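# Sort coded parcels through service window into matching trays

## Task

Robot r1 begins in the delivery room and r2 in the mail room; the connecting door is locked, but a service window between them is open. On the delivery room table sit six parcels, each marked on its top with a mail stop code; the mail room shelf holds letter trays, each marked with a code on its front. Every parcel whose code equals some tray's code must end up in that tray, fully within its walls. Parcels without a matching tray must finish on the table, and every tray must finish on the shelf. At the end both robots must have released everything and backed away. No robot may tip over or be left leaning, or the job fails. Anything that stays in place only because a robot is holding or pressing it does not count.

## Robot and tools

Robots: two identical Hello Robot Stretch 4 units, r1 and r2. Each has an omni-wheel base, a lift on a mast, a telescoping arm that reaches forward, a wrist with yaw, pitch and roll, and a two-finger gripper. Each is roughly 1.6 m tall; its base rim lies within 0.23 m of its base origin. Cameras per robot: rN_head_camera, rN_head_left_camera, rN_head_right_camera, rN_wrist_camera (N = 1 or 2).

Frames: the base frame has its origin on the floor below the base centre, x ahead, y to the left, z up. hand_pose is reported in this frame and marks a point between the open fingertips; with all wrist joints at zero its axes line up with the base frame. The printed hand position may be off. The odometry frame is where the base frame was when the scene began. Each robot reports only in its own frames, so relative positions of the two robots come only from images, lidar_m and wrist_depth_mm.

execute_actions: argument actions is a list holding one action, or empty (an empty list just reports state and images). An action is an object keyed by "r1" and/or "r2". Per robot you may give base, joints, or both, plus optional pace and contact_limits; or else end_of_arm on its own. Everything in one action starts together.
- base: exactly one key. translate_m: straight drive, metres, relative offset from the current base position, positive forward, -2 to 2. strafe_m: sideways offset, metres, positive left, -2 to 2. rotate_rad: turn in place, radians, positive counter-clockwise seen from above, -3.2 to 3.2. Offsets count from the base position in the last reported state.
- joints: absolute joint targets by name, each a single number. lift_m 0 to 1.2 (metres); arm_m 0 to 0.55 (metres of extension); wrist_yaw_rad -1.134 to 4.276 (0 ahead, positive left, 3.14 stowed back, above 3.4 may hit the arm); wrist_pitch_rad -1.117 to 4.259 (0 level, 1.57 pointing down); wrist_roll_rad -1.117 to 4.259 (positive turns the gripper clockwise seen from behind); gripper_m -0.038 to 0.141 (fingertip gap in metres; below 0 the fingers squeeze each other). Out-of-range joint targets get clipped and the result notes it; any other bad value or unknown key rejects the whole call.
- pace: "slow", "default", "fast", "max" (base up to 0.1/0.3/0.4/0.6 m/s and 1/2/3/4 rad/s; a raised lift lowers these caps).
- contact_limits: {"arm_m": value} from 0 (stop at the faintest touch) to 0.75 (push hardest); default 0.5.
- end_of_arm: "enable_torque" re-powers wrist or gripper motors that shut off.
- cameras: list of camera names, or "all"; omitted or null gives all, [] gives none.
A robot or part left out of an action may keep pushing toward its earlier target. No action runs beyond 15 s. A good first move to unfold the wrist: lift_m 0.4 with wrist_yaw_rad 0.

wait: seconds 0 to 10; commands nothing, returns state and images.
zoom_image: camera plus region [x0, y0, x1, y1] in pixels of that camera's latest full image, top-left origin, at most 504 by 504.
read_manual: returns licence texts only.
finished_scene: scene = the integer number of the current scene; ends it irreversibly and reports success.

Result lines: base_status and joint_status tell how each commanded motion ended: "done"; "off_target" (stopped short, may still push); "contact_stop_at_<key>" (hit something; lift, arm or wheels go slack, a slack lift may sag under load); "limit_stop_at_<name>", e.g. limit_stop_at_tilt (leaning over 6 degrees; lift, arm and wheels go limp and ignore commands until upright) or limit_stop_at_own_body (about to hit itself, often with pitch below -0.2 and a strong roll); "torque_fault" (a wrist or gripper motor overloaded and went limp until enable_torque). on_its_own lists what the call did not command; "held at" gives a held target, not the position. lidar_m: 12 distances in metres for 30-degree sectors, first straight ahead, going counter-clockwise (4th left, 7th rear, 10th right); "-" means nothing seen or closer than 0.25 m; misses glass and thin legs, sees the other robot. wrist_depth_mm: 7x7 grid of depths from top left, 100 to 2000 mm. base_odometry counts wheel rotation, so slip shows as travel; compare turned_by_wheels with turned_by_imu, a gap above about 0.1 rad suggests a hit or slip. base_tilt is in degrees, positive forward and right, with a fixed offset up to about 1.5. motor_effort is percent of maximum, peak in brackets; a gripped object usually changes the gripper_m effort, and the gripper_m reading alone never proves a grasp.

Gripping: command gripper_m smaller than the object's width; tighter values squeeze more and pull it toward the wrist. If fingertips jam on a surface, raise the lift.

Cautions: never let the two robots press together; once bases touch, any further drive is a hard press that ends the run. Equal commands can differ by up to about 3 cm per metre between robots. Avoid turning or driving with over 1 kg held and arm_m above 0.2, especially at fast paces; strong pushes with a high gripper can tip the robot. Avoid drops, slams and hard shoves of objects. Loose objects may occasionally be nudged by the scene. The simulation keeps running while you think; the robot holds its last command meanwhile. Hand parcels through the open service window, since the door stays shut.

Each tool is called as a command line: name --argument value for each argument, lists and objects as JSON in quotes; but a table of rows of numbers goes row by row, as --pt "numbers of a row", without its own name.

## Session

execute_actions --actions '[]'

Scene clock: 0.00 s.
r1.base_odometry: x=+0.000 y=+0.000 heading=+0.000 (m, m, rad; r1's odometry frame)
r1.turned_by_wheels: +0.000 (rad since the last result)
r1.turned_by_imu: +0.000 (rad since the last result)
r1.base_tilt: forward=+0.7 right=-0.3 (deg)
r1.lidar_m: 1.17 1.14 1.31 1.88 1.32 1.38 2.27 1.81 0.87 0.70 0.73 0.83
r1.base_status: not commanded
r1.joint_positions: lift_m=+0.278 arm_m=-0.002 wrist_yaw_rad=+3.165 wrist_pitch_rad=+0.006 wrist_roll_rad=+0.002 gripper_m=+0.057
r1.joint_status: not commanded
r1.motor_effort: lift_m=+21 arm_m=+0 wrist_yaw_rad=+1 wrist_pitch_rad=-6 wrist_roll_rad=+0 gripper_m=-1 wheel_0=+0 wheel_1=+0 wheel_2=+0 (%)
r1.hand_pose: x=-0.1214 y=+0.0807 z=+0.4545 quat_wxyz=(-0.012, -0.003, +0.001, +1.000) (m; r1's base frame)
r1.wrist_depth_mm: - 136 135 - - - - / - 107 136 - - - - / - 111 138 - - - - / - 139 183 - - - - / 198 - - - - - - / 208 1499 202 1499 200 1366 1366 / 208 946 1008 - 1025 960 991
r2.base_odometry: x=+0.000 y=+0.000 heading=+0.000 (m, m, rad; r2's odometry frame)
r2.turned_by_wheels: +0.000 (rad since the last result)
r2.turned_by_imu: +0.000 (rad since the last result)
r2.base_tilt: forward=-1.2 right=+0.0 (deg)
r2.lidar_m: 1.28 0.74 0.70 0.73 1.09 2.47 2.56 3.29 3.01 3.44 2.29 2.18
r2.base_status: not commanded
r2.joint_positions: lift_m=+0.182 arm_m=+0.002 wrist_yaw_rad=+3.074 wrist_pitch_rad=+0.000 wrist_roll_rad=-0.003 gripper_m=+0.057
r2.joint_status: not commanded
r2.motor_effort: lift_m=+18 arm_m=+0 wrist_yaw_rad=-2 wrist_pitch_rad=-6 wrist_roll_rad=+0 gripper_m=+0 wheel_0=-1 wheel_1=+0 wheel_2=+0 (%)
r2.hand_pose: x=-0.1086 y=+0.1068 z=+0.3603 quat_wxyz=(+0.034, +0.000, -0.001, +0.999) (m; r2's base frame)
r2.wrist_depth_mm: 147 147 - - - - - / - 145 - - - - - / 106 138 213 - - - - / 116 145 270 - - - - / - - - - - - - / 1499 1537 215 1661 1336 1808 1756 / 976 931 960 156 931 1098 1098
pictures: r1_head_camera, r1_head_left_camera, r1_head_right_camera, r1_wrist_camera, r2_head_camera, r2_head_left_camera, r2_head_right_camera, r2_wrist_camera
Images, in order (width x height): r1_head_camera 420x560, r1_head_left_camera 420x672, r1_head_right_camera 420x672, r1_wrist_camera 616x392, r2_head_camera 420x560, r2_head_left_camera 420x672, r2_head_right_camera 420x672, r2_wrist_camera 616x392.

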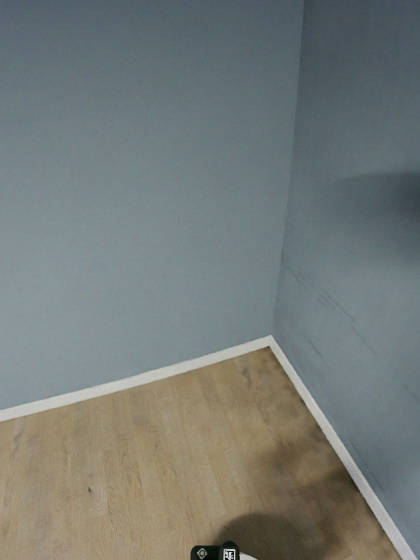

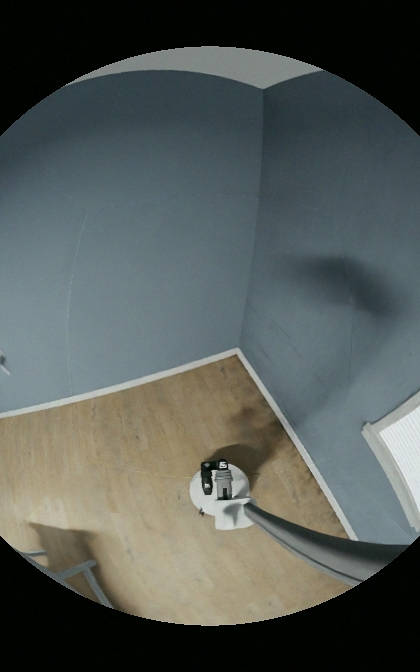

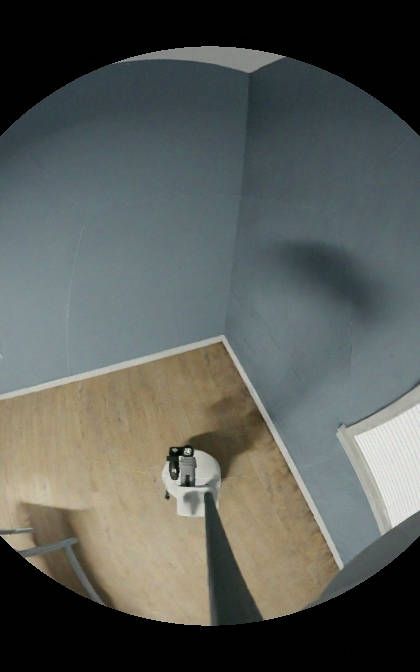

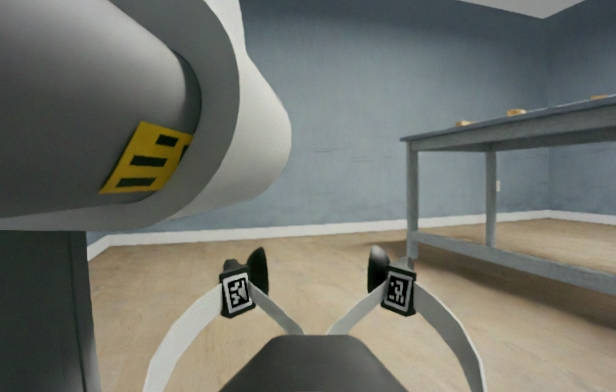

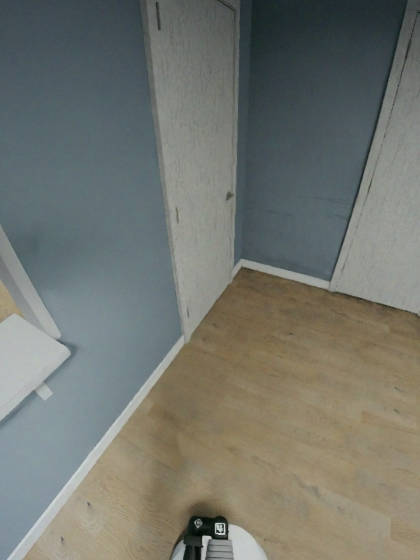

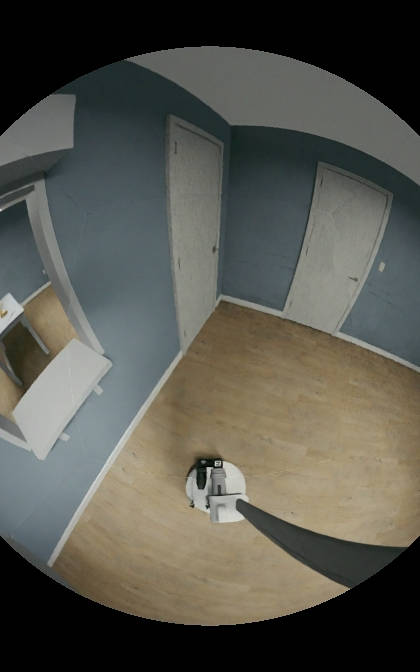

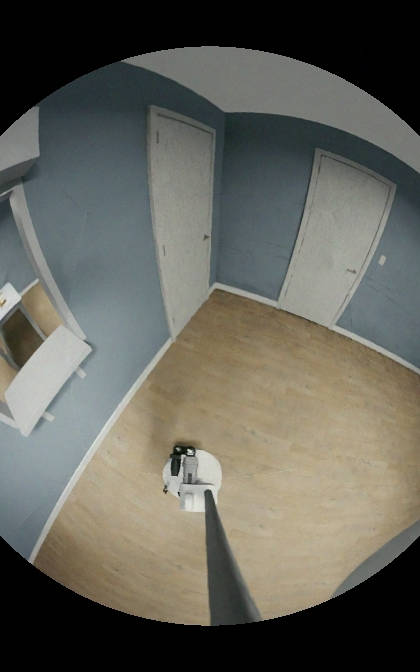

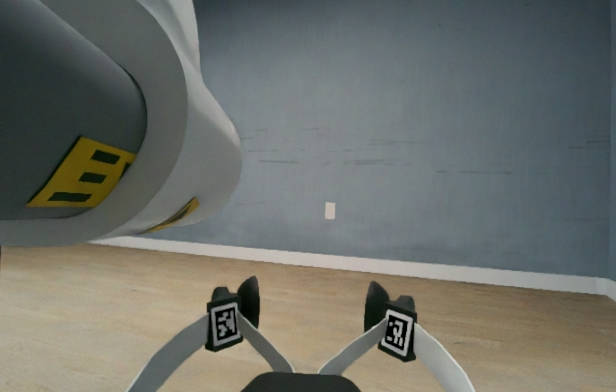

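execute_actions --actions '[{"r1": {"base": {"rotate_rad": 2.4}, "joints": {"lift_m": 0.95, "wrist_yaw_rad": 0.0}, "pace": "fast"}, "r2": {"base": {"rotate_rad": -2.1}, "joints": {"lift_m": 0.9, "wrist_yaw_rad": 0.0}, "pace": "fast"}}]' --cameras '["r1_head_camera", "r2_head_camera", "r1_head_left_camera", "r2_head_left_camera"]'

Scene clock: 3.80 s.
r1.base_odometry: x=+0.000 y=+0.000 heading=+2.400 (m, m, rad; r1's odometry frame)
r1.turned_by_wheels: +2.400 (rad since the last result)
r1.turned_by_imu: +2.402 (rad since the last result)
r1.base_tilt: forward=+0.6 right=-0.3 (deg)
r1.lidar_m: 1.33 1.73 3.12 1.06 0.72 0.69 0.77 1.01 1.16 1.20 1.58 3.82
r1.base_status: done
r1.joint_positions: lift_m=+0.950 arm_m=-0.002 wrist_yaw_rad=+0.000 wrist_pitch_rad=+0.006 wrist_roll_rad=+0.002 gripper_m=+0.057
r1.joint_status: all done
r1.motor_effort: lift_m=+25(27) arm_m=+0(0) wrist_yaw_rad=+0(4) wrist_pitch_rad=-5(6) wrist_roll_rad=-1(0) gripper_m=+0(3) wheel_0=+0(8) wheel_1=+0(9) wheel_2=+0(9) (%)
r1.hand_pose: x=+0.4576 y=-0.0873 z=+1.1260 quat_wxyz=(+1.000, +0.001, +0.003, +0.000) (m; r1's base frame)
r1.wrist_depth_mm: - - - - - - - / - - - - - - - / - - - - - - - / - - - - - - - / - - - - - - - / - - 202 1308 200 - - / - 1921 - - - - -
r2.base_odometry: x=+0.000 y=+0.000 heading=-2.100 (m, m, rad; r2's odometry frame)
r2.turned_by_wheels: -2.100 (rad since the last result)
r2.turned_by_imu: -2.138 (rad since the last result)
r2.base_tilt: forward=-1.2 right=+0.0 (deg)
r2.lidar_m: 3.00 3.47 2.33 2.19 1.29 0.73 0.69 0.70 1.08 2.47 2.55 3.30
r2.base_status: done
r2.joint_positions: lift_m=+0.900 arm_m=+0.002 wrist_yaw_rad=+0.000 wrist_pitch_rad=+0.000 wrist_roll_rad=-0.003 gripper_m=+0.057
r2.joint_status: all done
r2.motor_effort: lift_m=+20(22) arm_m=+0(0) wrist_yaw_rad=-3(7) wrist_pitch_rad=-4(7) wrist_roll_rad=-1(0) gripper_m=-3(3) wheel_0=+1(10) wheel_1=+0(10) wheel_2=+1(7) (%)
r2.hand_pose: x=+0.4618 y=-0.0873 z=+1.0781 quat_wxyz=(+1.000, -0.001, +0.000, +0.000) (m; r2's base frame)
r2.wrist_depth_mm: - - - - - - - / - - - - - - - / - - - - - - - / - - - - - - - / - - - - - - - / - - 213 - - - - / - - - 156 - - -
pictures: r1_head_camera, r1_head_left_camera, r2_head_camera, r2_head_left_camera
Images, in order (width x height): r1_head_camera 420x560, r1_head_left_camera 420x672, r2_head_camera 420x560, r2_head_left_camera 420x672.

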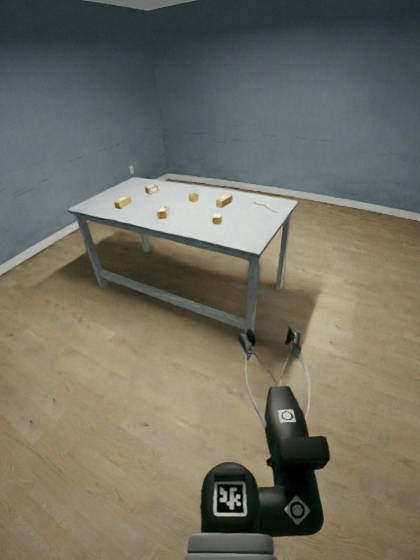

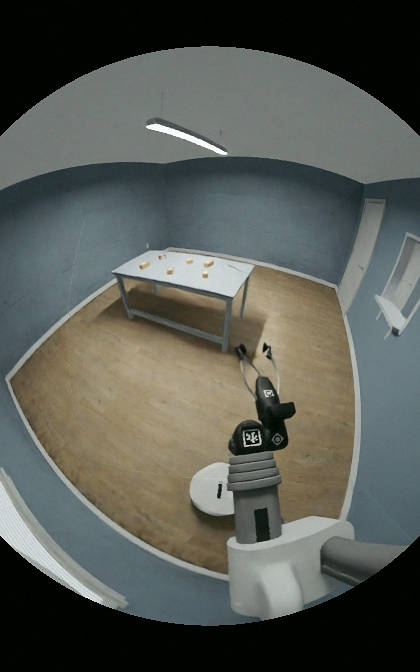

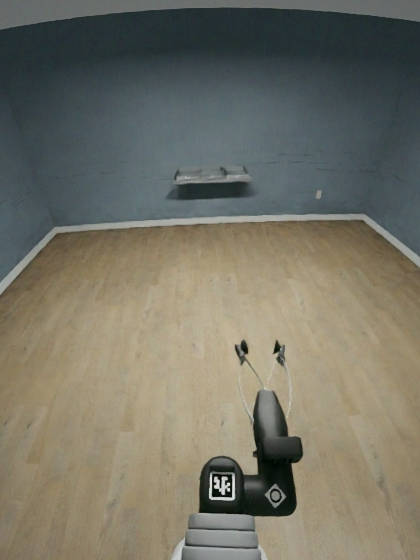

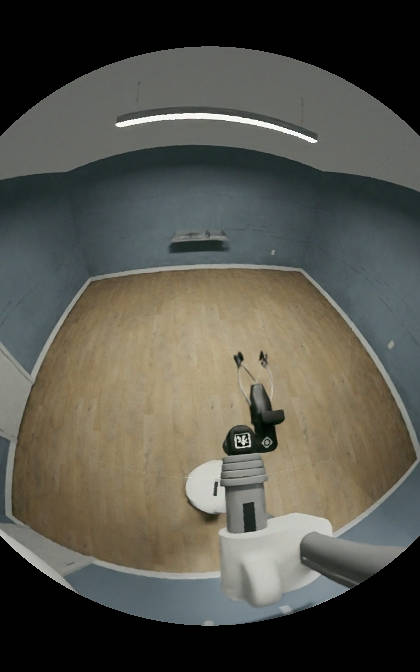

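zoom_image --camera "r2_head_camera" --region '[150, 150, 280, 210]'

zoom_image --camera "r1_head_camera" --region '[60, 165, 310, 265]'

Region (150, 150, 280, 210) of r2_head_camera's 420x560 image, scaled by 3.877, with more detail than that image has; it fills the top 233 rows of this view, and the rest is white.

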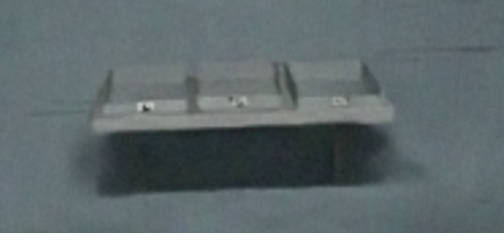

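Region (60, 165, 310, 265) of r1_head_camera's 420x560 image, scaled by 2.016, with more detail than that image has; it fills the top 202 rows of this view, and the rest is white.

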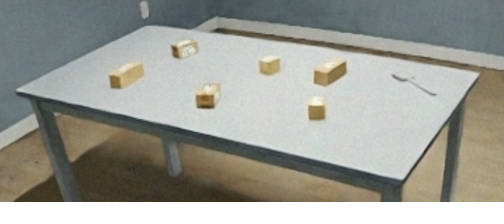

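execute_actions --actions '[{"r1": {"base": {"rotate_rad": 0.32}, "joints": {"wrist_pitch_rad": 1.571, "gripper_m": 0.10, "arm_m": 0.01}, "pace": "fast"}, "r2": {"base": {"strafe_m": 0.25}, "joints": {"lift_m": 0.56}, "pace": "fast"}}]' --cameras '[]'

execute_actions --actions '[{"r1": {"base": {"translate_m": 1.40}, "pace": "fast"}, "r2": {"base": {"translate_m": 2.0}, "joints": {"arm_m": 0.4}, "pace": "max"}}]' --cameras '["r2_wrist_camera", "r2_head_camera", "r1_head_camera"]'

Scene clock: 11.03 s.
r1.base_odometry: x=+0.000 y=+0.000 heading=+2.720 (m, m, rad; r1's odometry frame)
r1.turned_by_wheels: +0.320 (rad since the last result)
r1.turned_by_imu: +0.320 (rad since the last result)
r1.base_tilt: forward=+0.7 right=-0.3 (deg)
r1.lidar_m: 1.45 3.13 1.47 0.82 0.69 0.73 0.86 1.16 1.16 1.35 2.24 1.31
r1.base_status: done
r1.joint_positions: lift_m=+0.950 arm_m=+0.009 wrist_yaw_rad=+0.000 wrist_pitch_rad=+1.571 wrist_roll_rad=+0.002 gripper_m=+0.100
r1.joint_status: all done
r1.motor_effort: lift_m=+25(25) arm_m=+7(9) wrist_yaw_rad=+0(0) wrist_pitch_rad=+3(5) wrist_roll_rad=+0(0) gripper_m=+1(2) wheel_0=-2(5) wheel_1=-1(3) wheel_2=-1(5) (%)
r1.hand_pose: x=+0.1797 y=-0.0874 z=+0.8394 quat_wxyz=(+0.707, +0.001, +0.707, -0.001) (m; r1's base frame)
r1.wrist_depth_mm: 1078 1060 1060 1060 1042 1042 1042 / 1098 1078 1078 1060 1042 1042 1025 / 1098 1098 1078 1060 1042 1042 1042 / 1098 1098 1078 1078 1060 1060 1060 / 1118 1098 866 866 1078 1060 1060 / 1138 1118 878 866 1078 1078 1060 / 1098 1118 1118 - 1098 1078 1078
r2.base_odometry: x=+0.216 y=-0.126 heading=-2.100 (m, m, rad; r2's odometry frame)
r2.turned_by_wheels: +0.000 (rad since the last result)
r2.turned_by_imu: +0.002 (rad since the last result)
r2.base_tilt: forward=-1.3 right=-0.1 (deg)
r2.lidar_m: 2.99 3.11 2.07 1.94 1.28 0.89 0.71 0.73 1.09 2.52 2.83 3.65
r2.base_status: done
r2.joint_positions: lift_m=+0.560 arm_m=+0.002 wrist_yaw_rad=+0.000 wrist_pitch_rad=+0.000 wrist_roll_rad=-0.003 gripper_m=+0.057
r2.joint_status: all done
r2.motor_effort: lift_m=+16(18) arm_m=+0(0) wrist_yaw_rad=-2(3) wrist_pitch_rad=-6(4) wrist_roll_rad=-1(1) gripper_m=-1(2) wheel_0=+2(13) wheel_1=-2(9) wheel_2=+0(1) (%)
r2.hand_pose: x=+0.4618 y=-0.0874 z=+0.7385 quat_wxyz=(+1.000, -0.001, +0.000, +0.000) (m; r2's base frame)
r2.wrist_depth_mm: - - - - - - - / - - - - - - - / - - - - - - - / - - - - - - - / - - - - - - - / - - 215 - - - - / 1808 1756 1808 156 1756 - -
pictures: none
No camera images: the call's "cameras" was empty. Leave "cameras" out to get every camera's image.

Scene clock: 16.67 s.
r1.base_odometry: x=-1.277 y=+0.573 heading=+2.720 (m, m, rad; r1's odometry frame)
r1.turned_by_wheels: +0.000 (rad since the last result)
r1.turned_by_imu: +0.002 (rad since the last result)
r1.base_tilt: forward=+0.6 right=-0.3 (deg)
r1.lidar_m: 0.33 0.56 2.12 1.99 1.68 1.69 2.02 2.17 0.59 0.30 0.26 0.28
r1.base_status: done
r1.joint_positions: lift_m=+0.950 arm_m=+0.009 wrist_yaw_rad=+0.000 wrist_pitch_rad=+1.571 wrist_roll_rad=+0.002 gripper_m=+0.100
r1.joint_status: not commanded
r1.motor_effort: lift_m=+25(25) arm_m=+7(7) wrist_yaw_rad=+1(1) wrist_pitch_rad=+1(2) wrist_roll_rad=+0(0) gripper_m=-2(1) wheel_0=+0(3) wheel_1=+1(6) wheel_2=+2(10) (%)
r1.hand_pose: x=+0.1797 y=-0.0874 z=+0.8394 quat_wxyz=(+0.707, +0.001, +0.707, -0.001) (m; r1's base frame)
r1.wrist_depth_mm: 1098 1078 976 298 296 294 291 / 1078 1078 1078 300 298 296 293 / 1098 1098 1078 1078 300 297 294 / 1098 1098 1078 1078 891 300 297 / 1118 1118 878 866 1078 301 300 / 1118 1118 866 866 1060 322 303 / 1118 1098 1098 - 1098 1078 314
r2.base_odometry: x=-0.793 y=-1.853 heading=-2.100 (m, m, rad; r2's odometry frame)
r2.turned_by_wheels: +0.000 (rad since the last result)
r2.turned_by_imu: +0.001 (rad since the last result)
r2.base_tilt: forward=-1.2 right=+0.0 (deg)
r2.lidar_m: 1.00 1.03 1.95 2.12 2.19 2.79 2.82 2.88 2.77 2.57 2.26 1.09
r2.base_status: done
r2.joint_positions: lift_m=+0.560 arm_m=+0.399 wrist_yaw_rad=+0.000 wrist_pitch_rad=+0.000 wrist_roll_rad=-0.003 gripper_m=+0.057
r2.joint_status: all done
r2.motor_effort: lift_m=+16(16) arm_m=+8(12) wrist_yaw_rad=-2(1) wrist_pitch_rad=-6(6) wrist_roll_rad=+1(1) gripper_m=+0(5) wheel_0=+1(9) wheel_1=+0(8) wheel_2=+1(12) (%)
r2.hand_pose: x=+0.8581 y=-0.0874 z=+0.7385 quat_wxyz=(+1.000, -0.001, +0.000, +0.000) (m; r2's base frame)
r2.wrist_depth_mm: 842 866 866 878 891 904 917 / 831 854 866 878 891 891 904 / 842 854 866 866 866 891 917 / 452 676 580 842 759 564 904 / 399 402 410 413 415 427 430 / 831 842 214 866 878 878 891 / 842 854 854 156 878 878 878
pictures: r1_head_camera, r2_head_camera, r2_wrist_camera
Images, in order (width x height): r1_head_camera 420x560, r2_head_camera 420x560, r2_wrist_camera 616x392.

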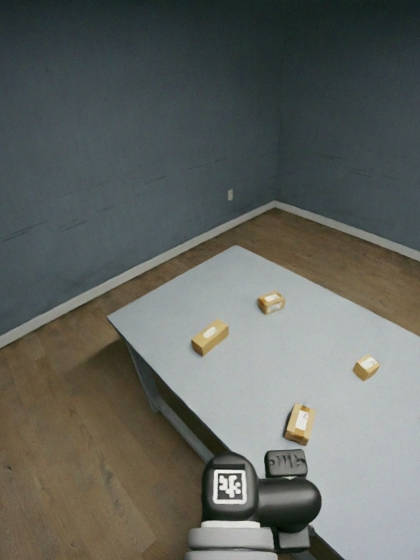

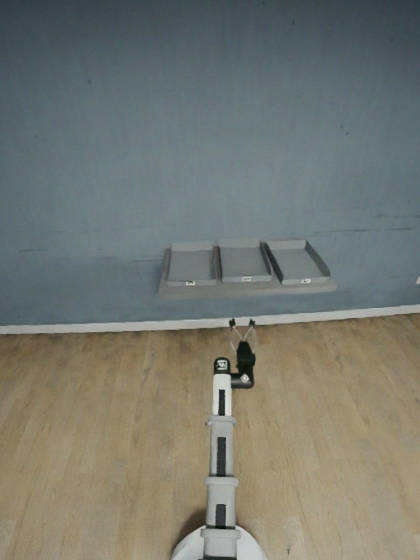

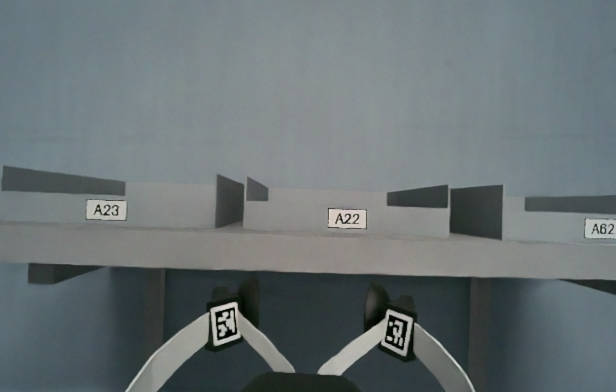

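zoom_image --camera "r2_wrist_camera" --region '[466, 170, 616, 270]'

zoom_image --camera "r2_head_camera" --region '[140, 225, 350, 305]'

zoom_image --camera "r1_head_camera" --region '[170, 270, 420, 460]'

Region (466, 170, 616, 270) of r2_wrist_camera's 616x392 image, scaled by 3.360.

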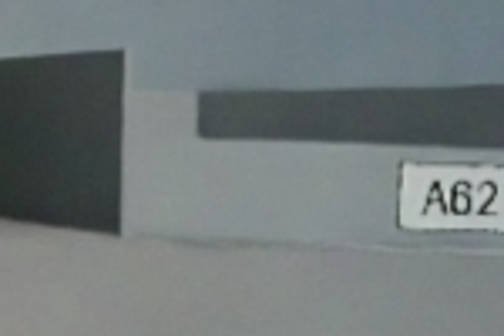

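Region (140, 225, 350, 305) of r2_head_camera's 420x560 image, scaled by 2.400, with more detail than that image has; it fills the top 192 rows of this view, and the rest is white.

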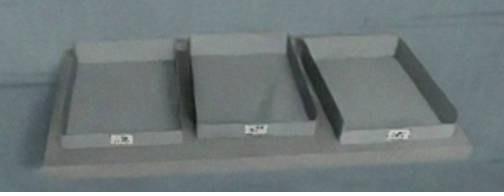

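Region (170, 270, 420, 460) of r1_head_camera's 420x560 image, scaled by 2.016, with more detail than that image has; it fills the top 383 rows of this view, and the rest is white.

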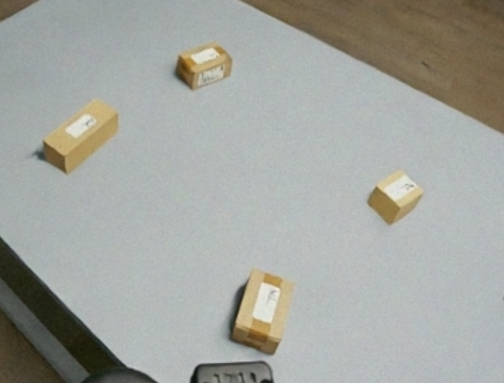

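execute_actions --actions '[{"r1": {"base": {"rotate_rad": -0.92}, "joints": {"lift_m": 1.0}}, "r2": {"base": {"rotate_rad": 3.16}, "joints": {"arm_m": 0.01, "wrist_pitch_rad": 1.571, "gripper_m": 0.10}, "pace": "fast"}}]' --cameras '["r1_wrist_camera", "r2_head_camera", "r1_head_camera"]'

Scene clock: 20.53 s.
r1.base_odometry: x=-1.277 y=+0.573 heading=+1.800 (m, m, rad; r1's odometry frame)
r1.turned_by_wheels: -0.920 (rad since the last result)
r1.turned_by_imu: -0.921 (rad since the last result)
r1.base_tilt: forward=+0.6 right=-0.3 (deg)
r1.lidar_m: 0.25 0.25 0.35 0.78 2.15 1.89 1.68 1.70 2.19 2.15 0.43 0.31
r1.base_status: done
r1.joint_positions: lift_m=+1.000 arm_m=+0.009 wrist_yaw_rad=+0.000 wrist_pitch_rad=+1.571 wrist_roll_rad=+0.002 gripper_m=+0.100
r1.joint_status: all done
r1.motor_effort: lift_m=+25(25) arm_m=+7(7) wrist_yaw_rad=+0(0) wrist_pitch_rad=+1(2) wrist_roll_rad=+0(1) gripper_m=+0(0) wheel_0=-1(4) wheel_1=+0(8) wheel_2=+0(7) (%)
r1.hand_pose: x=+0.1797 y=-0.0874 z=+0.8894 quat_wxyz=(+0.707, +0.001, +0.707, -0.001) (m; r1's base frame)
r1.wrist_depth_mm: 355 353 351 347 345 340 340 / 359 355 353 349 347 343 342 / 362 357 355 931 1098 1098 1098 / 1160 1160 1138 1118 1118 1118 1098 / 1182 1182 931 904 1138 1118 1098 / 1182 1160 917 917 1118 1118 1118 / 1182 1160 1182 - 1138 1138 1138
r2.base_odometry: x=-0.793 y=-1.853 heading=+1.060 (m, m, rad; r2's odometry frame)
r2.turned_by_wheels: +3.160 (rad since the last result)
r2.turned_by_imu: +3.222 (rad since the last result)
r2.base_tilt: forward=-1.2 right=+0.0 (deg)
r2.lidar_m: 2.69 2.87 2.75 2.59 2.25 1.09 1.00 1.03 1.96 2.13 2.19 2.82
r2.base_status: done
r2.joint_positions: lift_m=+0.560 arm_m=+0.011 wrist_yaw_rad=+0.000 wrist_pitch_rad=+1.571 wrist_roll_rad=-0.003 gripper_m=+0.100
r2.joint_status: all done
r2.motor_effort: lift_m=+18(18) arm_m=-8(9) wrist_yaw_rad=-3(3) wrist_pitch_rad=+0(6) wrist_roll_rad=-1(1) gripper_m=-1(7) wheel_0=-1(5) wheel_1=+1(9) wheel_2=+0(10) (%)
r2.hand_pose: x=+0.1823 y=-0.0874 z=+0.4497 quat_wxyz=(+0.707, -0.001, +0.707, +0.001) (m; r2's base frame)
r2.wrist_depth_mm: 699 715 691 691 676 668 668 / 699 715 707 691 676 676 676 / 707 707 683 691 668 668 661 / 691 683 683 683 676 668 661 / 691 683 473 480 676 676 654 / 699 473 220 469 466 661 654 / 691 469 459 153 462 668 654
pictures: r1_head_camera, r1_wrist_camera, r2_head_camera
Images, in order (width x height): r1_head_camera 420x560, r1_wrist_camera 616x392, r2_head_camera 420x560.

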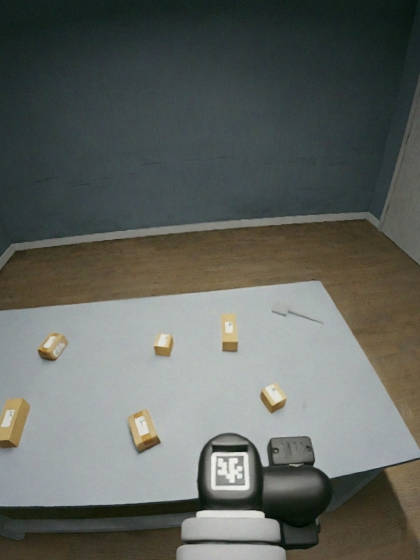

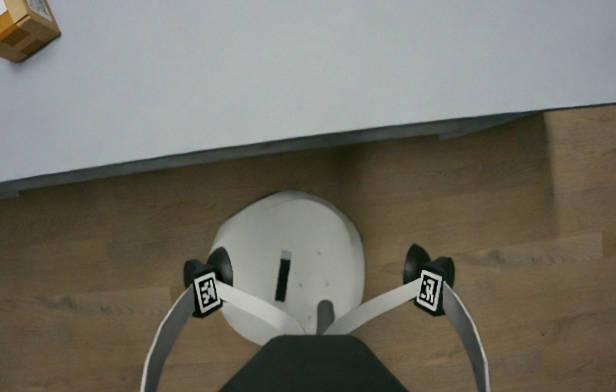

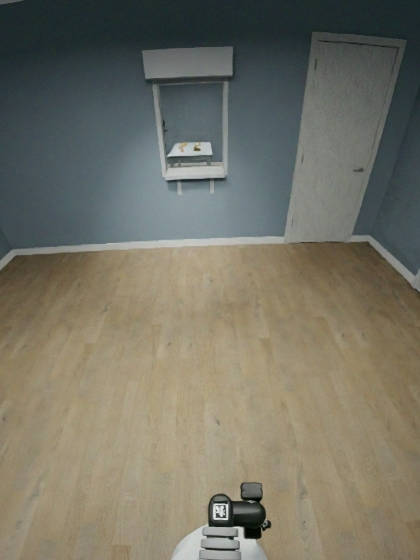

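execute_actions --actions '[{"r1": {"base": {"rotate_rad": 0.13}, "joints": {"arm_m": 0.27, "lift_m": 0.99}}, "r2": {"base": {"strafe_m": 0.37}, "pace": "fast"}}]' --cameras '["r1_wrist_camera"]'

execute_actions --actions '[{"r1": {"joints": {"arm_m": 0.55, "wrist_pitch_rad": 1.4}}, "r2": {"base": {"translate_m": 2.0}, "pace": "max"}}]' --cameras '["r1_wrist_camera", "r2_head_camera"]'

Scene clock: 30.90 s.
r1.base_odometry: x=-1.277 y=+0.573 heading=+1.930 (m, m, rad; r1's odometry frame)
r1.turned_by_wheels: +0.130 (rad since the last result)
r1.turned_by_imu: +0.130 (rad since the last result)
r1.base_tilt: forward=+0.7 right=-0.4 (deg)
r1.lidar_m: 0.25 0.28 0.38 2.12 2.22 1.79 1.72 1.76 2.24 2.11 0.38 0.27
r1.base_status: done
r1.joint_positions: lift_m=+0.990 arm_m=+0.269 wrist_yaw_rad=+0.000 wrist_pitch_rad=+1.571 wrist_roll_rad=+0.002 gripper_m=+0.100
r1.joint_status: all done
r1.motor_effort: lift_m=+16(23) arm_m=+7(8) wrist_yaw_rad=+0(0) wrist_pitch_rad=+1(0) wrist_roll_rad=-1(0) gripper_m=-3(3) wheel_0=-1(0) wheel_1=+0(2) wheel_2=-2(5) (%)
r1.hand_pose: x=+0.4396 y=-0.0874 z=+0.8801 quat_wxyz=(+0.707, +0.001, +0.707, -0.001) (m; r1's base frame)
r1.wrist_depth_mm: 347 343 340 336 334 332 329 / 349 345 342 340 336 332 332 / 351 347 345 343 338 334 334 / 336 351 347 345 340 291 334 / 306 353 349 345 345 342 338 / 359 355 349 347 343 343 342 / 362 357 355 - 349 345 343
r2.base_odometry: x=-1.116 y=-1.672 heading=+1.061 (m, m, rad; r2's odometry frame)
r2.turned_by_wheels: +0.000 (rad since the last result)
r2.turned_by_imu: +0.002 (rad since the last result)
r2.base_tilt: forward=-1.2 right=+0.0 (deg)
r2.lidar_m: 2.68 2.85 2.36 2.21 2.26 1.59 1.04 1.06 1.99 2.51 2.56 2.95
r2.base_status: done
r2.joint_positions: lift_m=+0.560 arm_m=+0.011 wrist_yaw_rad=+0.000 wrist_pitch_rad=+1.571 wrist_roll_rad=-0.003 gripper_m=+0.100
r2.joint_status: not commanded
r2.motor_effort: lift_m=+18(18) arm_m=-8(8) wrist_yaw_rad=-2(2) wrist_pitch_rad=+1(1) wrist_roll_rad=+1(1) gripper_m=-1(1) wheel_0=+3(11) wheel_1=-1(10) wheel_2=+1(2) (%)
r2.hand_pose: x=+0.1823 y=-0.0874 z=+0.4497 quat_wxyz=(+0.707, -0.001, +0.707, +0.001) (m; r2's base frame)
r2.wrist_depth_mm: 707 707 691 683 683 683 668 / 715 699 691 683 683 676 676 / 699 691 691 683 683 676 661 / 699 699 683 683 683 668 654 / 691 691 477 473 683 668 668 / 691 469 220 462 459 654 668 / 691 469 466 153 466 668 661
pictures: r1_wrist_camera
Images, in order (width x height): r1_wrist_camera 616x392.

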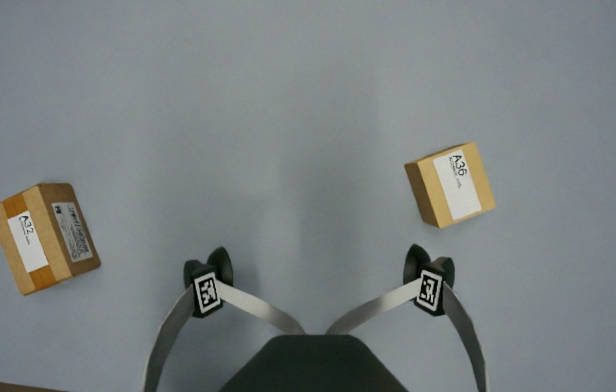

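Scene clock: 36.47 s.
r1.base_odometry: x=-1.277 y=+0.573 heading=+1.930 (m, m, rad; r1's odometry frame)
r1.turned_by_wheels: +0.000 (rad since the last result)
r1.turned_by_imu: +0.000 (rad since the last result)
r1.base_tilt: forward=+0.6 right=-0.3 (deg)
r1.lidar_m: 0.26 0.28 0.37 2.12 2.22 1.79 1.72 1.75 2.26 2.12 0.39 0.28
r1.base_status: not commanded
r1.joint_positions: lift_m=+0.990 arm_m=+0.547 wrist_yaw_rad=+0.000 wrist_pitch_rad=+1.400 wrist_roll_rad=+0.002 gripper_m=+0.100
r1.joint_status: all done
joint sent to its limit — the command would take r1.arm_m past its upper limit, so that joint was sent only as far as its limit.
r1.motor_effort: lift_m=+16(16) arm_m=+7(7) wrist_yaw_rad=+1(1) wrist_pitch_rad=-1(4) wrist_roll_rad=+0(0) gripper_m=-1(2) wheel_0=+0(0) wheel_1=+0(0) wheel_2=-1(2) (%)
r1.hand_pose: x=+0.7667 y=-0.0874 z=+0.8843 quat_wxyz=(+0.765, +0.001, +0.644, -0.001) (m; r1's base frame)
r1.wrist_depth_mm: 389 387 382 377 373 373 368 / 384 379 375 370 368 364 362 / 375 370 366 364 359 357 342 / 366 364 359 357 353 349 345 / 359 355 355 349 298 343 340 / 349 347 343 294 293 336 334 / 347 343 342 - 334 330 330
r2.base_odometry: x=-0.140 y=+0.073 heading=+1.061 (m, m, rad; r2's odometry frame)
r2.turned_by_wheels: +0.000 (rad since the last result)
r2.turned_by_imu: +0.000 (rad since the last result)
r2.base_tilt: forward=-1.2 right=+0.0 (deg)
r2.lidar_m: 0.67 0.69 1.08 2.35 2.41 3.15 3.52 3.55 2.50 2.33 1.26 0.74
r2.base_status: done
r2.joint_positions: lift_m=+0.560 arm_m=+0.011 wrist_yaw_rad=+0.000 wrist_pitch_rad=+1.571 wrist_roll_rad=-0.003 gripper_m=+0.100
r2.joint_status: not commanded
r2.motor_effort: lift_m=+18(18) arm_m=-8(8) wrist_yaw_rad=-2(2) wrist_pitch_rad=+0(1) wrist_roll_rad=+0(1) gripper_m=-1(3) wheel_0=+1(7) wheel_1=-1(7) wheel_2=+1(13) (%)
r2.hand_pose: x=+0.1822 y=-0.0874 z=+0.4497 quat_wxyz=(+0.707, -0.001, +0.707, +0.001) (m; r2's base frame)
r2.wrist_depth_mm: 707 691 691 691 676 676 661 / 707 707 699 691 683 668 668 / 707 699 691 683 668 668 661 / 699 691 691 683 668 676 668 / 691 683 477 473 676 668 654 / 699 469 220 462 459 661 661 / 691 469 462 154 462 668 654
pictures: r1_wrist_camera, r2_head_camera
Images, in order (width x height): r1_wrist_camera 616x392, r2_head_camera 420x560.

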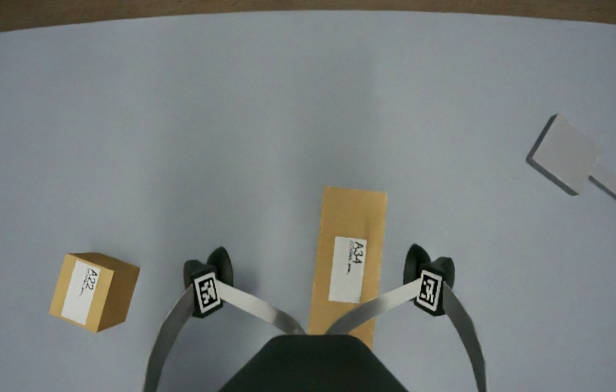

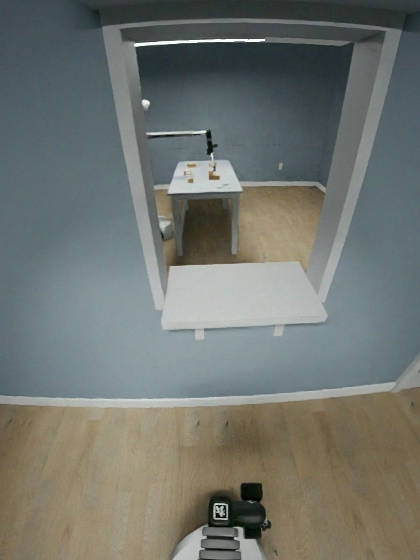

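zoom_image --camera "r1_wrist_camera" --region '[300, 220, 400, 320]'

zoom_image --camera "r1_wrist_camera" --region '[40, 240, 150, 350]'

Region (300, 220, 400, 320) of r1_wrist_camera's 616x392 image, scaled by 5.040.

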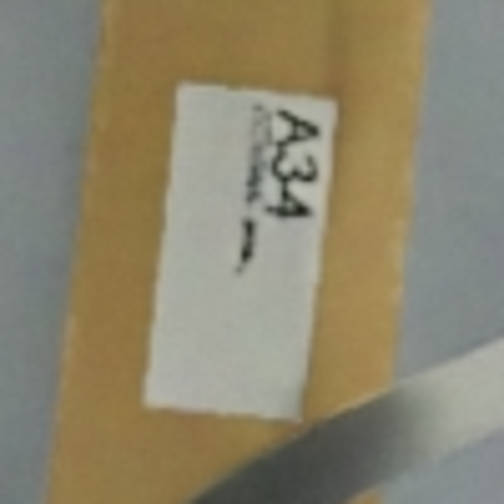

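Region (40, 240, 150, 350) of r1_wrist_camera's 616x392 image, scaled by 4.582.

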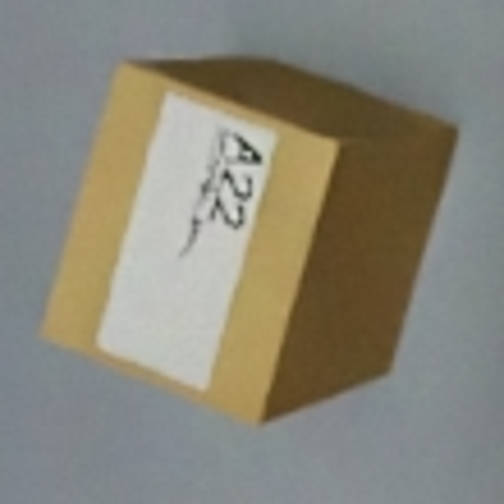

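execute_actions --actions '[{"r1": {"base": {"strafe_m": 0.187}, "joints": {"wrist_pitch_rad": 1.46, "wrist_roll_rad": 0.35, "lift_m": 0.97}}, "r2": {"base": {"translate_m": 0.2}, "joints": {"lift_m": 1.1}}}]' --cameras '["r1_wrist_camera", "r2_head_camera"]'

Scene clock: 47.67 s.
r1.base_odometry: x=-1.452 y=+0.508 heading=+1.930 (m, m, rad; r1's odometry frame)
r1.turned_by_wheels: +0.000 (rad since the last result)
r1.turned_by_imu: +0.000 (rad since the last result)
r1.base_tilt: forward=+0.7 right=-0.3 (deg)
r1.lidar_m: 0.26 0.28 0.39 1.94 2.03 1.78 1.71 1.75 2.44 2.31 0.38 0.28
r1.base_status: done
r1.joint_positions: lift_m=+0.970 arm_m=+0.547 wrist_yaw_rad=+0.000 wrist_pitch_rad=+1.460 wrist_roll_rad=+0.350 gripper_m=+0.100
r1.joint_status: all done
r1.motor_effort: lift_m=+16(17) arm_m=+7(7) wrist_yaw_rad=+0(0) wrist_pitch_rad=+1(3) wrist_roll_rad=+1(5) gripper_m=-2(0) wheel_0=+0(6) wheel_1=+0(3) wheel_2=-1(1) (%)
r1.hand_pose: x=+0.7497 y=-0.0874 z=+0.8619 quat_wxyz=(+0.734, +0.130, +0.657, -0.116) (m; r1's base frame)
r1.wrist_depth_mm: 1205 353 345 340 332 327 324 / 355 349 343 336 330 325 270 / 353 347 338 332 327 320 267 / 349 342 336 330 325 319 268 / 345 340 334 325 322 317 310 / 343 338 327 274 317 312 309 / 340 334 329 - 315 310 307
r2.base_odometry: x=-0.042 y=+0.248 heading=+1.061 (m, m, rad; r2's odometry frame)
r2.turned_by_wheels: +0.000 (rad since the last result)
r2.turned_by_imu: +0.002 (rad since the last result)
r2.base_tilt: forward=-1.3 right=+0.0 (deg)
r2.lidar_m: 0.48 0.52 0.82 1.92 2.43 3.14 3.72 3.60 2.48 2.34 0.94 0.53
r2.base_status: done
r2.joint_positions: lift_m=+1.100 arm_m=+0.011 wrist_yaw_rad=+0.000 wrist_pitch_rad=+1.571 wrist_roll_rad=-0.003 gripper_m=+0.100
r2.joint_status: all done
r2.motor_effort: lift_m=+20(21) arm_m=-7(8) wrist_yaw_rad=-1(2) wrist_pitch_rad=+2(1) wrist_roll_rad=-1(1) gripper_m=-1(1) wheel_0=+1(9) wheel_1=+1(5) wheel_2=+0(8) (%)
r2.hand_pose: x=+0.1822 y=-0.0874 z=+0.9896 quat_wxyz=(+0.707, -0.001, +0.707, +0.001) (m; r2's base frame)
r2.wrist_depth_mm: 820 831 854 866 866 904 891 / 1182 1160 1182 1281 1205 1205 1182 / 1255 1281 1229 1205 1229 1205 1205 / 1255 1229 1281 1229 1229 1229 1182 / 1205 1229 1255 1025 1229 1182 1205 / 1229 1255 220 1008 1182 1182 1205 / 1205 1205 1205 154 1229 1182 1205
pictures: r1_wrist_camera, r2_head_camera
Images, in order (width x height): r1_wrist_camera 616x392, r2_head_camera 420x560.

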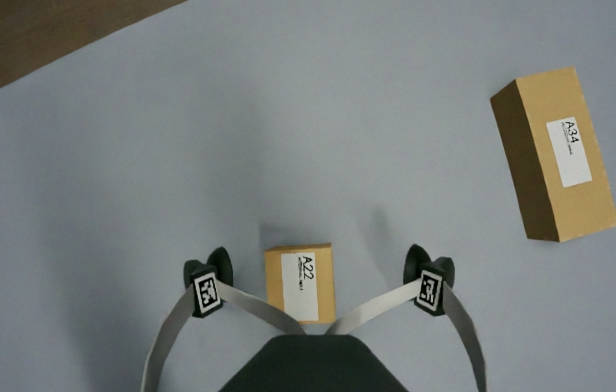

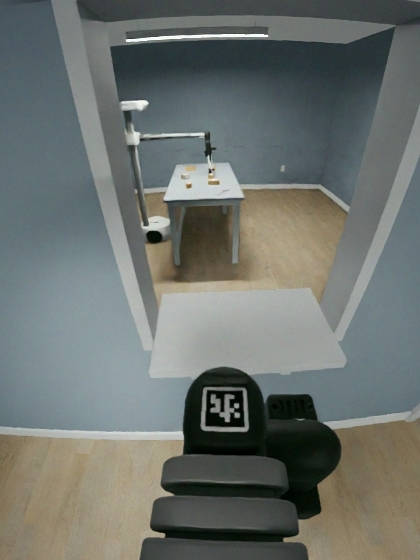

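execute_actions --actions '[{"r1": {"base": {"strafe_m": 0.022}, "joints": {"arm_m": 0.539, "wrist_roll_rad": 0.265, "lift_m": 0.94}}}]' --cameras '["r1_wrist_camera"]'

Scene clock: 50.37 s.
r1.base_odometry: x=-1.473 y=+0.500 heading=+1.929 (m, m, rad; r1's odometry frame)
r1.turned_by_wheels: +0.000 (rad since the last result)
r1.turned_by_imu: +0.000 (rad since the last result)
r1.base_tilt: forward=+0.7 right=-0.3 (deg)
r1.lidar_m: 0.25 0.28 0.39 1.91 2.00 1.78 1.72 1.75 2.47 2.33 0.37 0.28
r1.base_status: done
r1.joint_positions: lift_m=+0.940 arm_m=+0.540 wrist_yaw_rad=+0.000 wrist_pitch_rad=+1.460 wrist_roll_rad=+0.265 gripper_m=+0.100
r1.joint_status: all done
r1.motor_effort: lift_m=+16(16) arm_m=-7(8) wrist_yaw_rad=+0(1) wrist_pitch_rad=+0(1) wrist_roll_rad=-1(3) gripper_m=+1(1) wheel_0=+1(6) wheel_1=-1(10) wheel_2=-1(0) (%)
r1.hand_pose: x=+0.7431 y=-0.0874 z=+0.8319 quat_wxyz=(+0.739, +0.099, +0.661, -0.088) (m; r1's base frame)
r1.wrist_depth_mm: 324 320 314 309 304 298 294 / 322 315 310 306 301 297 293 / 320 314 309 304 298 294 289 / 315 310 306 301 296 291 287 / 312 309 303 249 294 287 285 / 309 306 297 246 287 286 282 / 306 301 297 - 287 283 281
r2.base_odometry: x=-0.042 y=+0.248 heading=+1.061 (m, m, rad; r2's odometry frame)
r2.turned_by_wheels: +0.000 (rad since the last result)
r2.turned_by_imu: +0.001 (rad since the last result)
r2.base_tilt: forward=-1.3 right=+0.0 (deg)
r2.lidar_m: 0.48 0.51 0.84 1.91 2.43 3.16 3.73 3.62 2.49 2.35 0.96 0.52
r2.base_status: not commanded
r2.joint_positions: lift_m=+1.100 arm_m=+0.011 wrist_yaw_rad=+0.000 wrist_pitch_rad=+1.571 wrist_roll_rad=-0.003 gripper_m=+0.100
r2.joint_status: not commanded
r2.motor_effort: lift_m=+20(20) arm_m=-8(8) wrist_yaw_rad=-2(1) wrist_pitch_rad=+0(2) wrist_roll_rad=-1(0) gripper_m=-1(2) wheel_0=+1(1) wheel_1=+1(2) wheel_2=+0(0) (%)
r2.hand_pose: x=+0.1822 y=-0.0874 z=+0.9896 quat_wxyz=(+0.707, -0.001, +0.707, +0.001) (m; r2's base frame)
r2.wrist_depth_mm: 820 842 854 866 878 891 878 / 1160 1160 1229 1229 1205 1182 1205 / 1255 1229 1229 1229 1229 1182 1182 / 1281 1255 1255 1182 1229 1182 1182 / 1205 1229 1229 1008 1229 1205 1182 / 1229 1229 219 991 1205 1182 1205 / 1229 1205 1255 153 1160 1182 1205
pictures: r1_wrist_camera
Images, in order (width x height): r1_wrist_camera 616x392.

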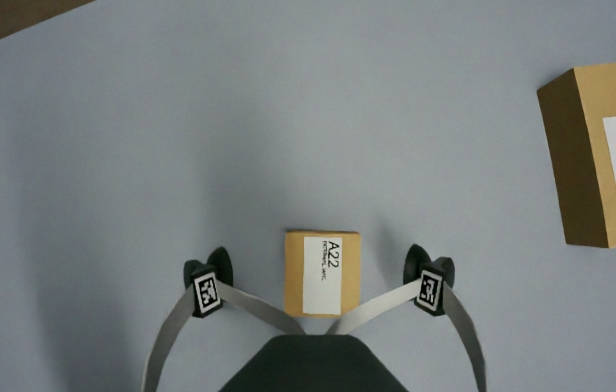

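execute_actions --actions '[{"r1": {"joints": {"arm_m": 0.535, "lift_m": 0.904}}}]' --cameras '["r1_wrist_camera"]'

execute_actions --actions '[{"r1": {"joints": {"gripper_m": 0.017}}}]' --cameras '["r1_wrist_camera"]'

execute_actions --actions '[{"r1": {"joints": {"lift_m": 1.0}}}]' --cameras '["r1_wrist_camera", "r1_head_camera"]'

Scene clock: 51.70 s.
r1.base_odometry: x=-1.473 y=+0.500 heading=+1.929 (m, m, rad; r1's odometry frame)
r1.turned_by_wheels: +0.000 (rad since the last result)
r1.turned_by_imu: +0.000 (rad since the last result)
r1.base_tilt: forward=+0.7 right=-0.3 (deg)
r1.lidar_m: 0.26 0.27 0.39 1.92 1.99 1.78 1.71 1.76 2.46 2.33 0.37 0.28
r1.base_status: not commanded
r1.joint_positions: lift_m=+0.904 arm_m=+0.536 wrist_yaw_rad=+0.000 wrist_pitch_rad=+1.460 wrist_roll_rad=+0.265 gripper_m=+0.100
r1.joint_status: all done
r1.motor_effort: lift_m=+16(16) arm_m=-7(7) wrist_yaw_rad=+0(0) wrist_pitch_rad=+1(0) wrist_roll_rad=-2(2) gripper_m=+0(2) wheel_0=+1(1) wheel_1=-2(1) wheel_2=-1(1) (%)
r1.hand_pose: x=+0.7390 y=-0.0874 z=+0.7959 quat_wxyz=(+0.739, +0.099, +0.661, -0.088) (m; r1's base frame)
r1.wrist_depth_mm: 286 281 276 271 268 263 - / 283 278 274 270 265 262 257 / 281 276 270 266 263 258 255 / 278 273 268 265 259 256 253 / 276 271 265 212 257 253 250 / 272 267 262 210 253 251 248 / 270 266 262 - 253 249 -
r2.base_odometry: x=-0.042 y=+0.248 heading=+1.061 (m, m, rad; r2's odometry frame)
r2.turned_by_wheels: +0.000 (rad since the last result)
r2.turned_by_imu: +0.000 (rad since the last result)
r2.base_tilt: forward=-1.2 right=+0.0 (deg)
r2.lidar_m: 0.49 0.51 0.80 1.90 2.43 3.15 3.73 3.62 2.49 2.34 0.96 0.50
r2.base_status: not commanded
r2.joint_positions: lift_m=+1.100 arm_m=+0.011 wrist_yaw_rad=+0.000 wrist_pitch_rad=+1.571 wrist_roll_rad=-0.003 gripper_m=+0.100
r2.joint_status: not commanded
r2.motor_effort: lift_m=+20(20) arm_m=-8(7) wrist_yaw_rad=-2(3) wrist_pitch_rad=-1(0) wrist_roll_rad=+0(1) gripper_m=+0(1) wheel_0=+1(0) wheel_1=+1(2) wheel_2=+0(0) (%)
r2.hand_pose: x=+0.1822 y=-0.0874 z=+0.9896 quat_wxyz=(+0.707, -0.001, +0.707, +0.001) (m; r2's base frame)
r2.wrist_depth_mm: 809 842 854 878 866 891 891 / 1160 1182 1182 1255 1205 1182 1229 / 1255 1255 1229 1255 1229 1229 1205 / 1229 1255 1229 1229 1205 1205 1205 / 1281 1205 1255 991 1205 1205 1205 / 1281 1255 219 1008 1205 1205 1229 / 1229 1229 1229 153 1205 1182 1160
pictures: r1_wrist_camera
Images, in order (width x height): r1_wrist_camera 616x392.

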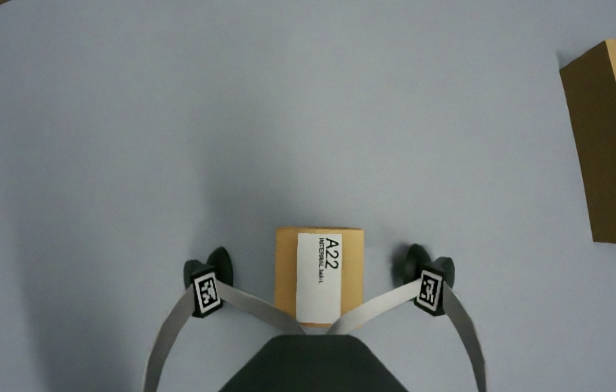

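Scene clock: 53.33 s.
r1.base_odometry: x=-1.473 y=+0.500 heading=+1.929 (m, m, rad; r1's odometry frame)
r1.turned_by_wheels: +0.000 (rad since the last result)
r1.turned_by_imu: +0.000 (rad since the last result)
r1.base_tilt: forward=+0.7 right=-0.3 (deg)
r1.lidar_m: 0.26 0.28 0.39 1.92 2.01 1.78 1.71 1.75 2.46 2.31 0.36 0.28
r1.base_status: not commanded
r1.joint_positions: lift_m=+0.904 arm_m=+0.536 wrist_yaw_rad=+0.000 wrist_pitch_rad=+1.460 wrist_roll_rad=+0.265 gripper_m=+0.017
r1.joint_status: all done
r1.motor_effort: lift_m=+16(16) arm_m=-7(7) wrist_yaw_rad=+1(0) wrist_pitch_rad=+0(0) wrist_roll_rad=-2(2) gripper_m=-13(15) wheel_0=+1(0) wheel_1=-1(1) wheel_2=-1(1) (%)
r1.hand_pose: x=+0.7390 y=-0.0874 z=+0.7959 quat_wxyz=(+0.739, +0.099, +0.661, -0.088) (m; r1's base frame)
r1.wrist_depth_mm: 286 281 276 271 267 263 - / 283 278 274 268 265 260 257 / 281 276 270 266 263 258 255 / 277 273 268 264 260 256 253 / 274 271 266 202 256 254 250 / 272 268 193 200 193 250 248 / 270 265 262 - 254 249 -
r2.base_odometry: x=-0.042 y=+0.248 heading=+1.061 (m, m, rad; r2's odometry frame)
r2.turned_by_wheels: +0.000 (rad since the last result)
r2.turned_by_imu: +0.000 (rad since the last result)
r2.base_tilt: forward=-1.3 right=-0.1 (deg)
r2.lidar_m: 0.49 0.51 0.82 1.90 2.42 3.16 3.72 3.61 2.49 2.33 0.94 0.51
r2.base_status: not commanded
r2.joint_positions: lift_m=+1.100 arm_m=+0.011 wrist_yaw_rad=+0.000 wrist_pitch_rad=+1.571 wrist_roll_rad=-0.003 gripper_m=+0.100
r2.joint_status: not commanded
r2.motor_effort: lift_m=+20(20) arm_m=-7(8) wrist_yaw_rad=-2(2) wrist_pitch_rad=+1(0) wrist_roll_rad=-2(0) gripper_m=-4(1) wheel_0=+1(1) wheel_1=+2(2) wheel_2=+0(0) (%)
r2.hand_pose: x=+0.1822 y=-0.0874 z=+0.9896 quat_wxyz=(+0.707, -0.001, +0.707, +0.001) (m; r2's base frame)
r2.wrist_depth_mm: 820 842 854 854 866 891 917 / 1160 1160 1205 1229 1255 1229 1205 / 1308 1255 1229 1229 1229 1205 1205 / 1229 1205 1229 1229 1229 1205 1205 / 1281 1205 1281 991 1229 1229 1182 / 1255 1229 220 1025 1205 1182 1182 / 1229 1229 1205 153 1205 1205 1205
pictures: r1_wrist_camera
Images, in order (width x height): r1_wrist_camera 616x392.

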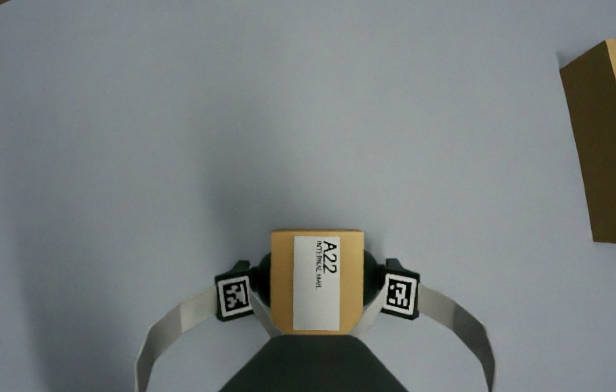

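Scene clock: 54.73 s.
r1.base_odometry: x=-1.473 y=+0.500 heading=+1.929 (m, m, rad; r1's odometry frame)
r1.turned_by_wheels: +0.000 (rad since the last result)
r1.turned_by_imu: +0.000 (rad since the last result)
r1.base_tilt: forward=+0.7 right=-0.3 (deg)
r1.lidar_m: 0.26 0.26 0.39 1.91 2.00 1.78 1.71 1.75 2.45 2.33 0.39 0.28
r1.base_status: not commanded
r1.joint_positions: lift_m=+1.000 arm_m=+0.536 wrist_yaw_rad=+0.000 wrist_pitch_rad=+1.460 wrist_roll_rad=+0.265 gripper_m=+0.017
r1.joint_status: all done
r1.motor_effort: lift_m=+25(26) arm_m=-7(7) wrist_yaw_rad=+0(0) wrist_pitch_rad=+0(1) wrist_roll_rad=-2(1) gripper_m=-13(15) wheel_0=+1(1) wheel_1=-1(1) wheel_2=-1(1) (%)
r1.hand_pose: x=+0.7390 y=-0.0874 z=+0.8911 quat_wxyz=(+0.739, +0.099, +0.661, -0.088) (m; r1's base frame)
r1.wrist_depth_mm: 1229 382 375 370 364 357 353 / 387 382 373 368 362 355 349 / 382 375 368 364 357 353 298 / 379 373 366 359 355 349 304 / 375 370 364 202 351 345 342 / 373 366 193 200 193 342 340 / 368 362 357 - 343 340 336
r2.base_odometry: x=-0.042 y=+0.248 heading=+1.061 (m, m, rad; r2's odometry frame)
r2.turned_by_wheels: +0.000 (rad since the last result)
r2.turned_by_imu: +0.000 (rad since the last result)
r2.base_tilt: forward=-1.2 right=+0.0 (deg)
r2.lidar_m: 0.48 0.51 0.81 1.92 2.41 3.16 3.70 3.63 2.45 2.33 0.94 0.53
r2.base_status: not commanded
r2.joint_positions: lift_m=+1.100 arm_m=+0.011 wrist_yaw_rad=+0.000 wrist_pitch_rad=+1.571 wrist_roll_rad=-0.003 gripper_m=+0.100
r2.joint_status: not commanded
r2.motor_effort: lift_m=+20(20) arm_m=-8(7) wrist_yaw_rad=-2(2) wrist_pitch_rad=+1(1) wrist_roll_rad=+1(1) gripper_m=+0(2) wheel_0=+1(1) wheel_1=+1(1) wheel_2=+0(0) (%)
r2.hand_pose: x=+0.1822 y=-0.0874 z=+0.9896 quat_wxyz=(+0.707, -0.001, +0.707, +0.001) (m; r2's base frame)
r2.wrist_depth_mm: 809 831 854 866 891 904 904 / 1182 1182 1182 1205 1229 1205 1205 / 1255 1281 1229 1205 1229 1205 1205 / 1281 1229 1229 1229 1205 1205 1205 / 1255 1205 1229 1008 1205 1182 1182 / 1281 1229 219 991 1205 1205 1205 / 1229 1229 1205 153 1205 1160 1182
pictures: r1_head_camera, r1_wrist_camera
Images, in order (width x height): r1_head_camera 420x560, r1_wrist_camera 616x392.

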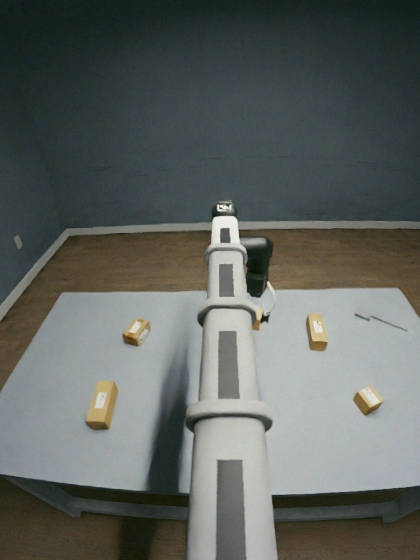

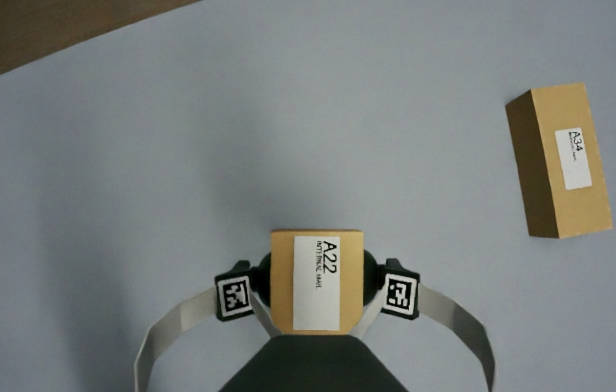

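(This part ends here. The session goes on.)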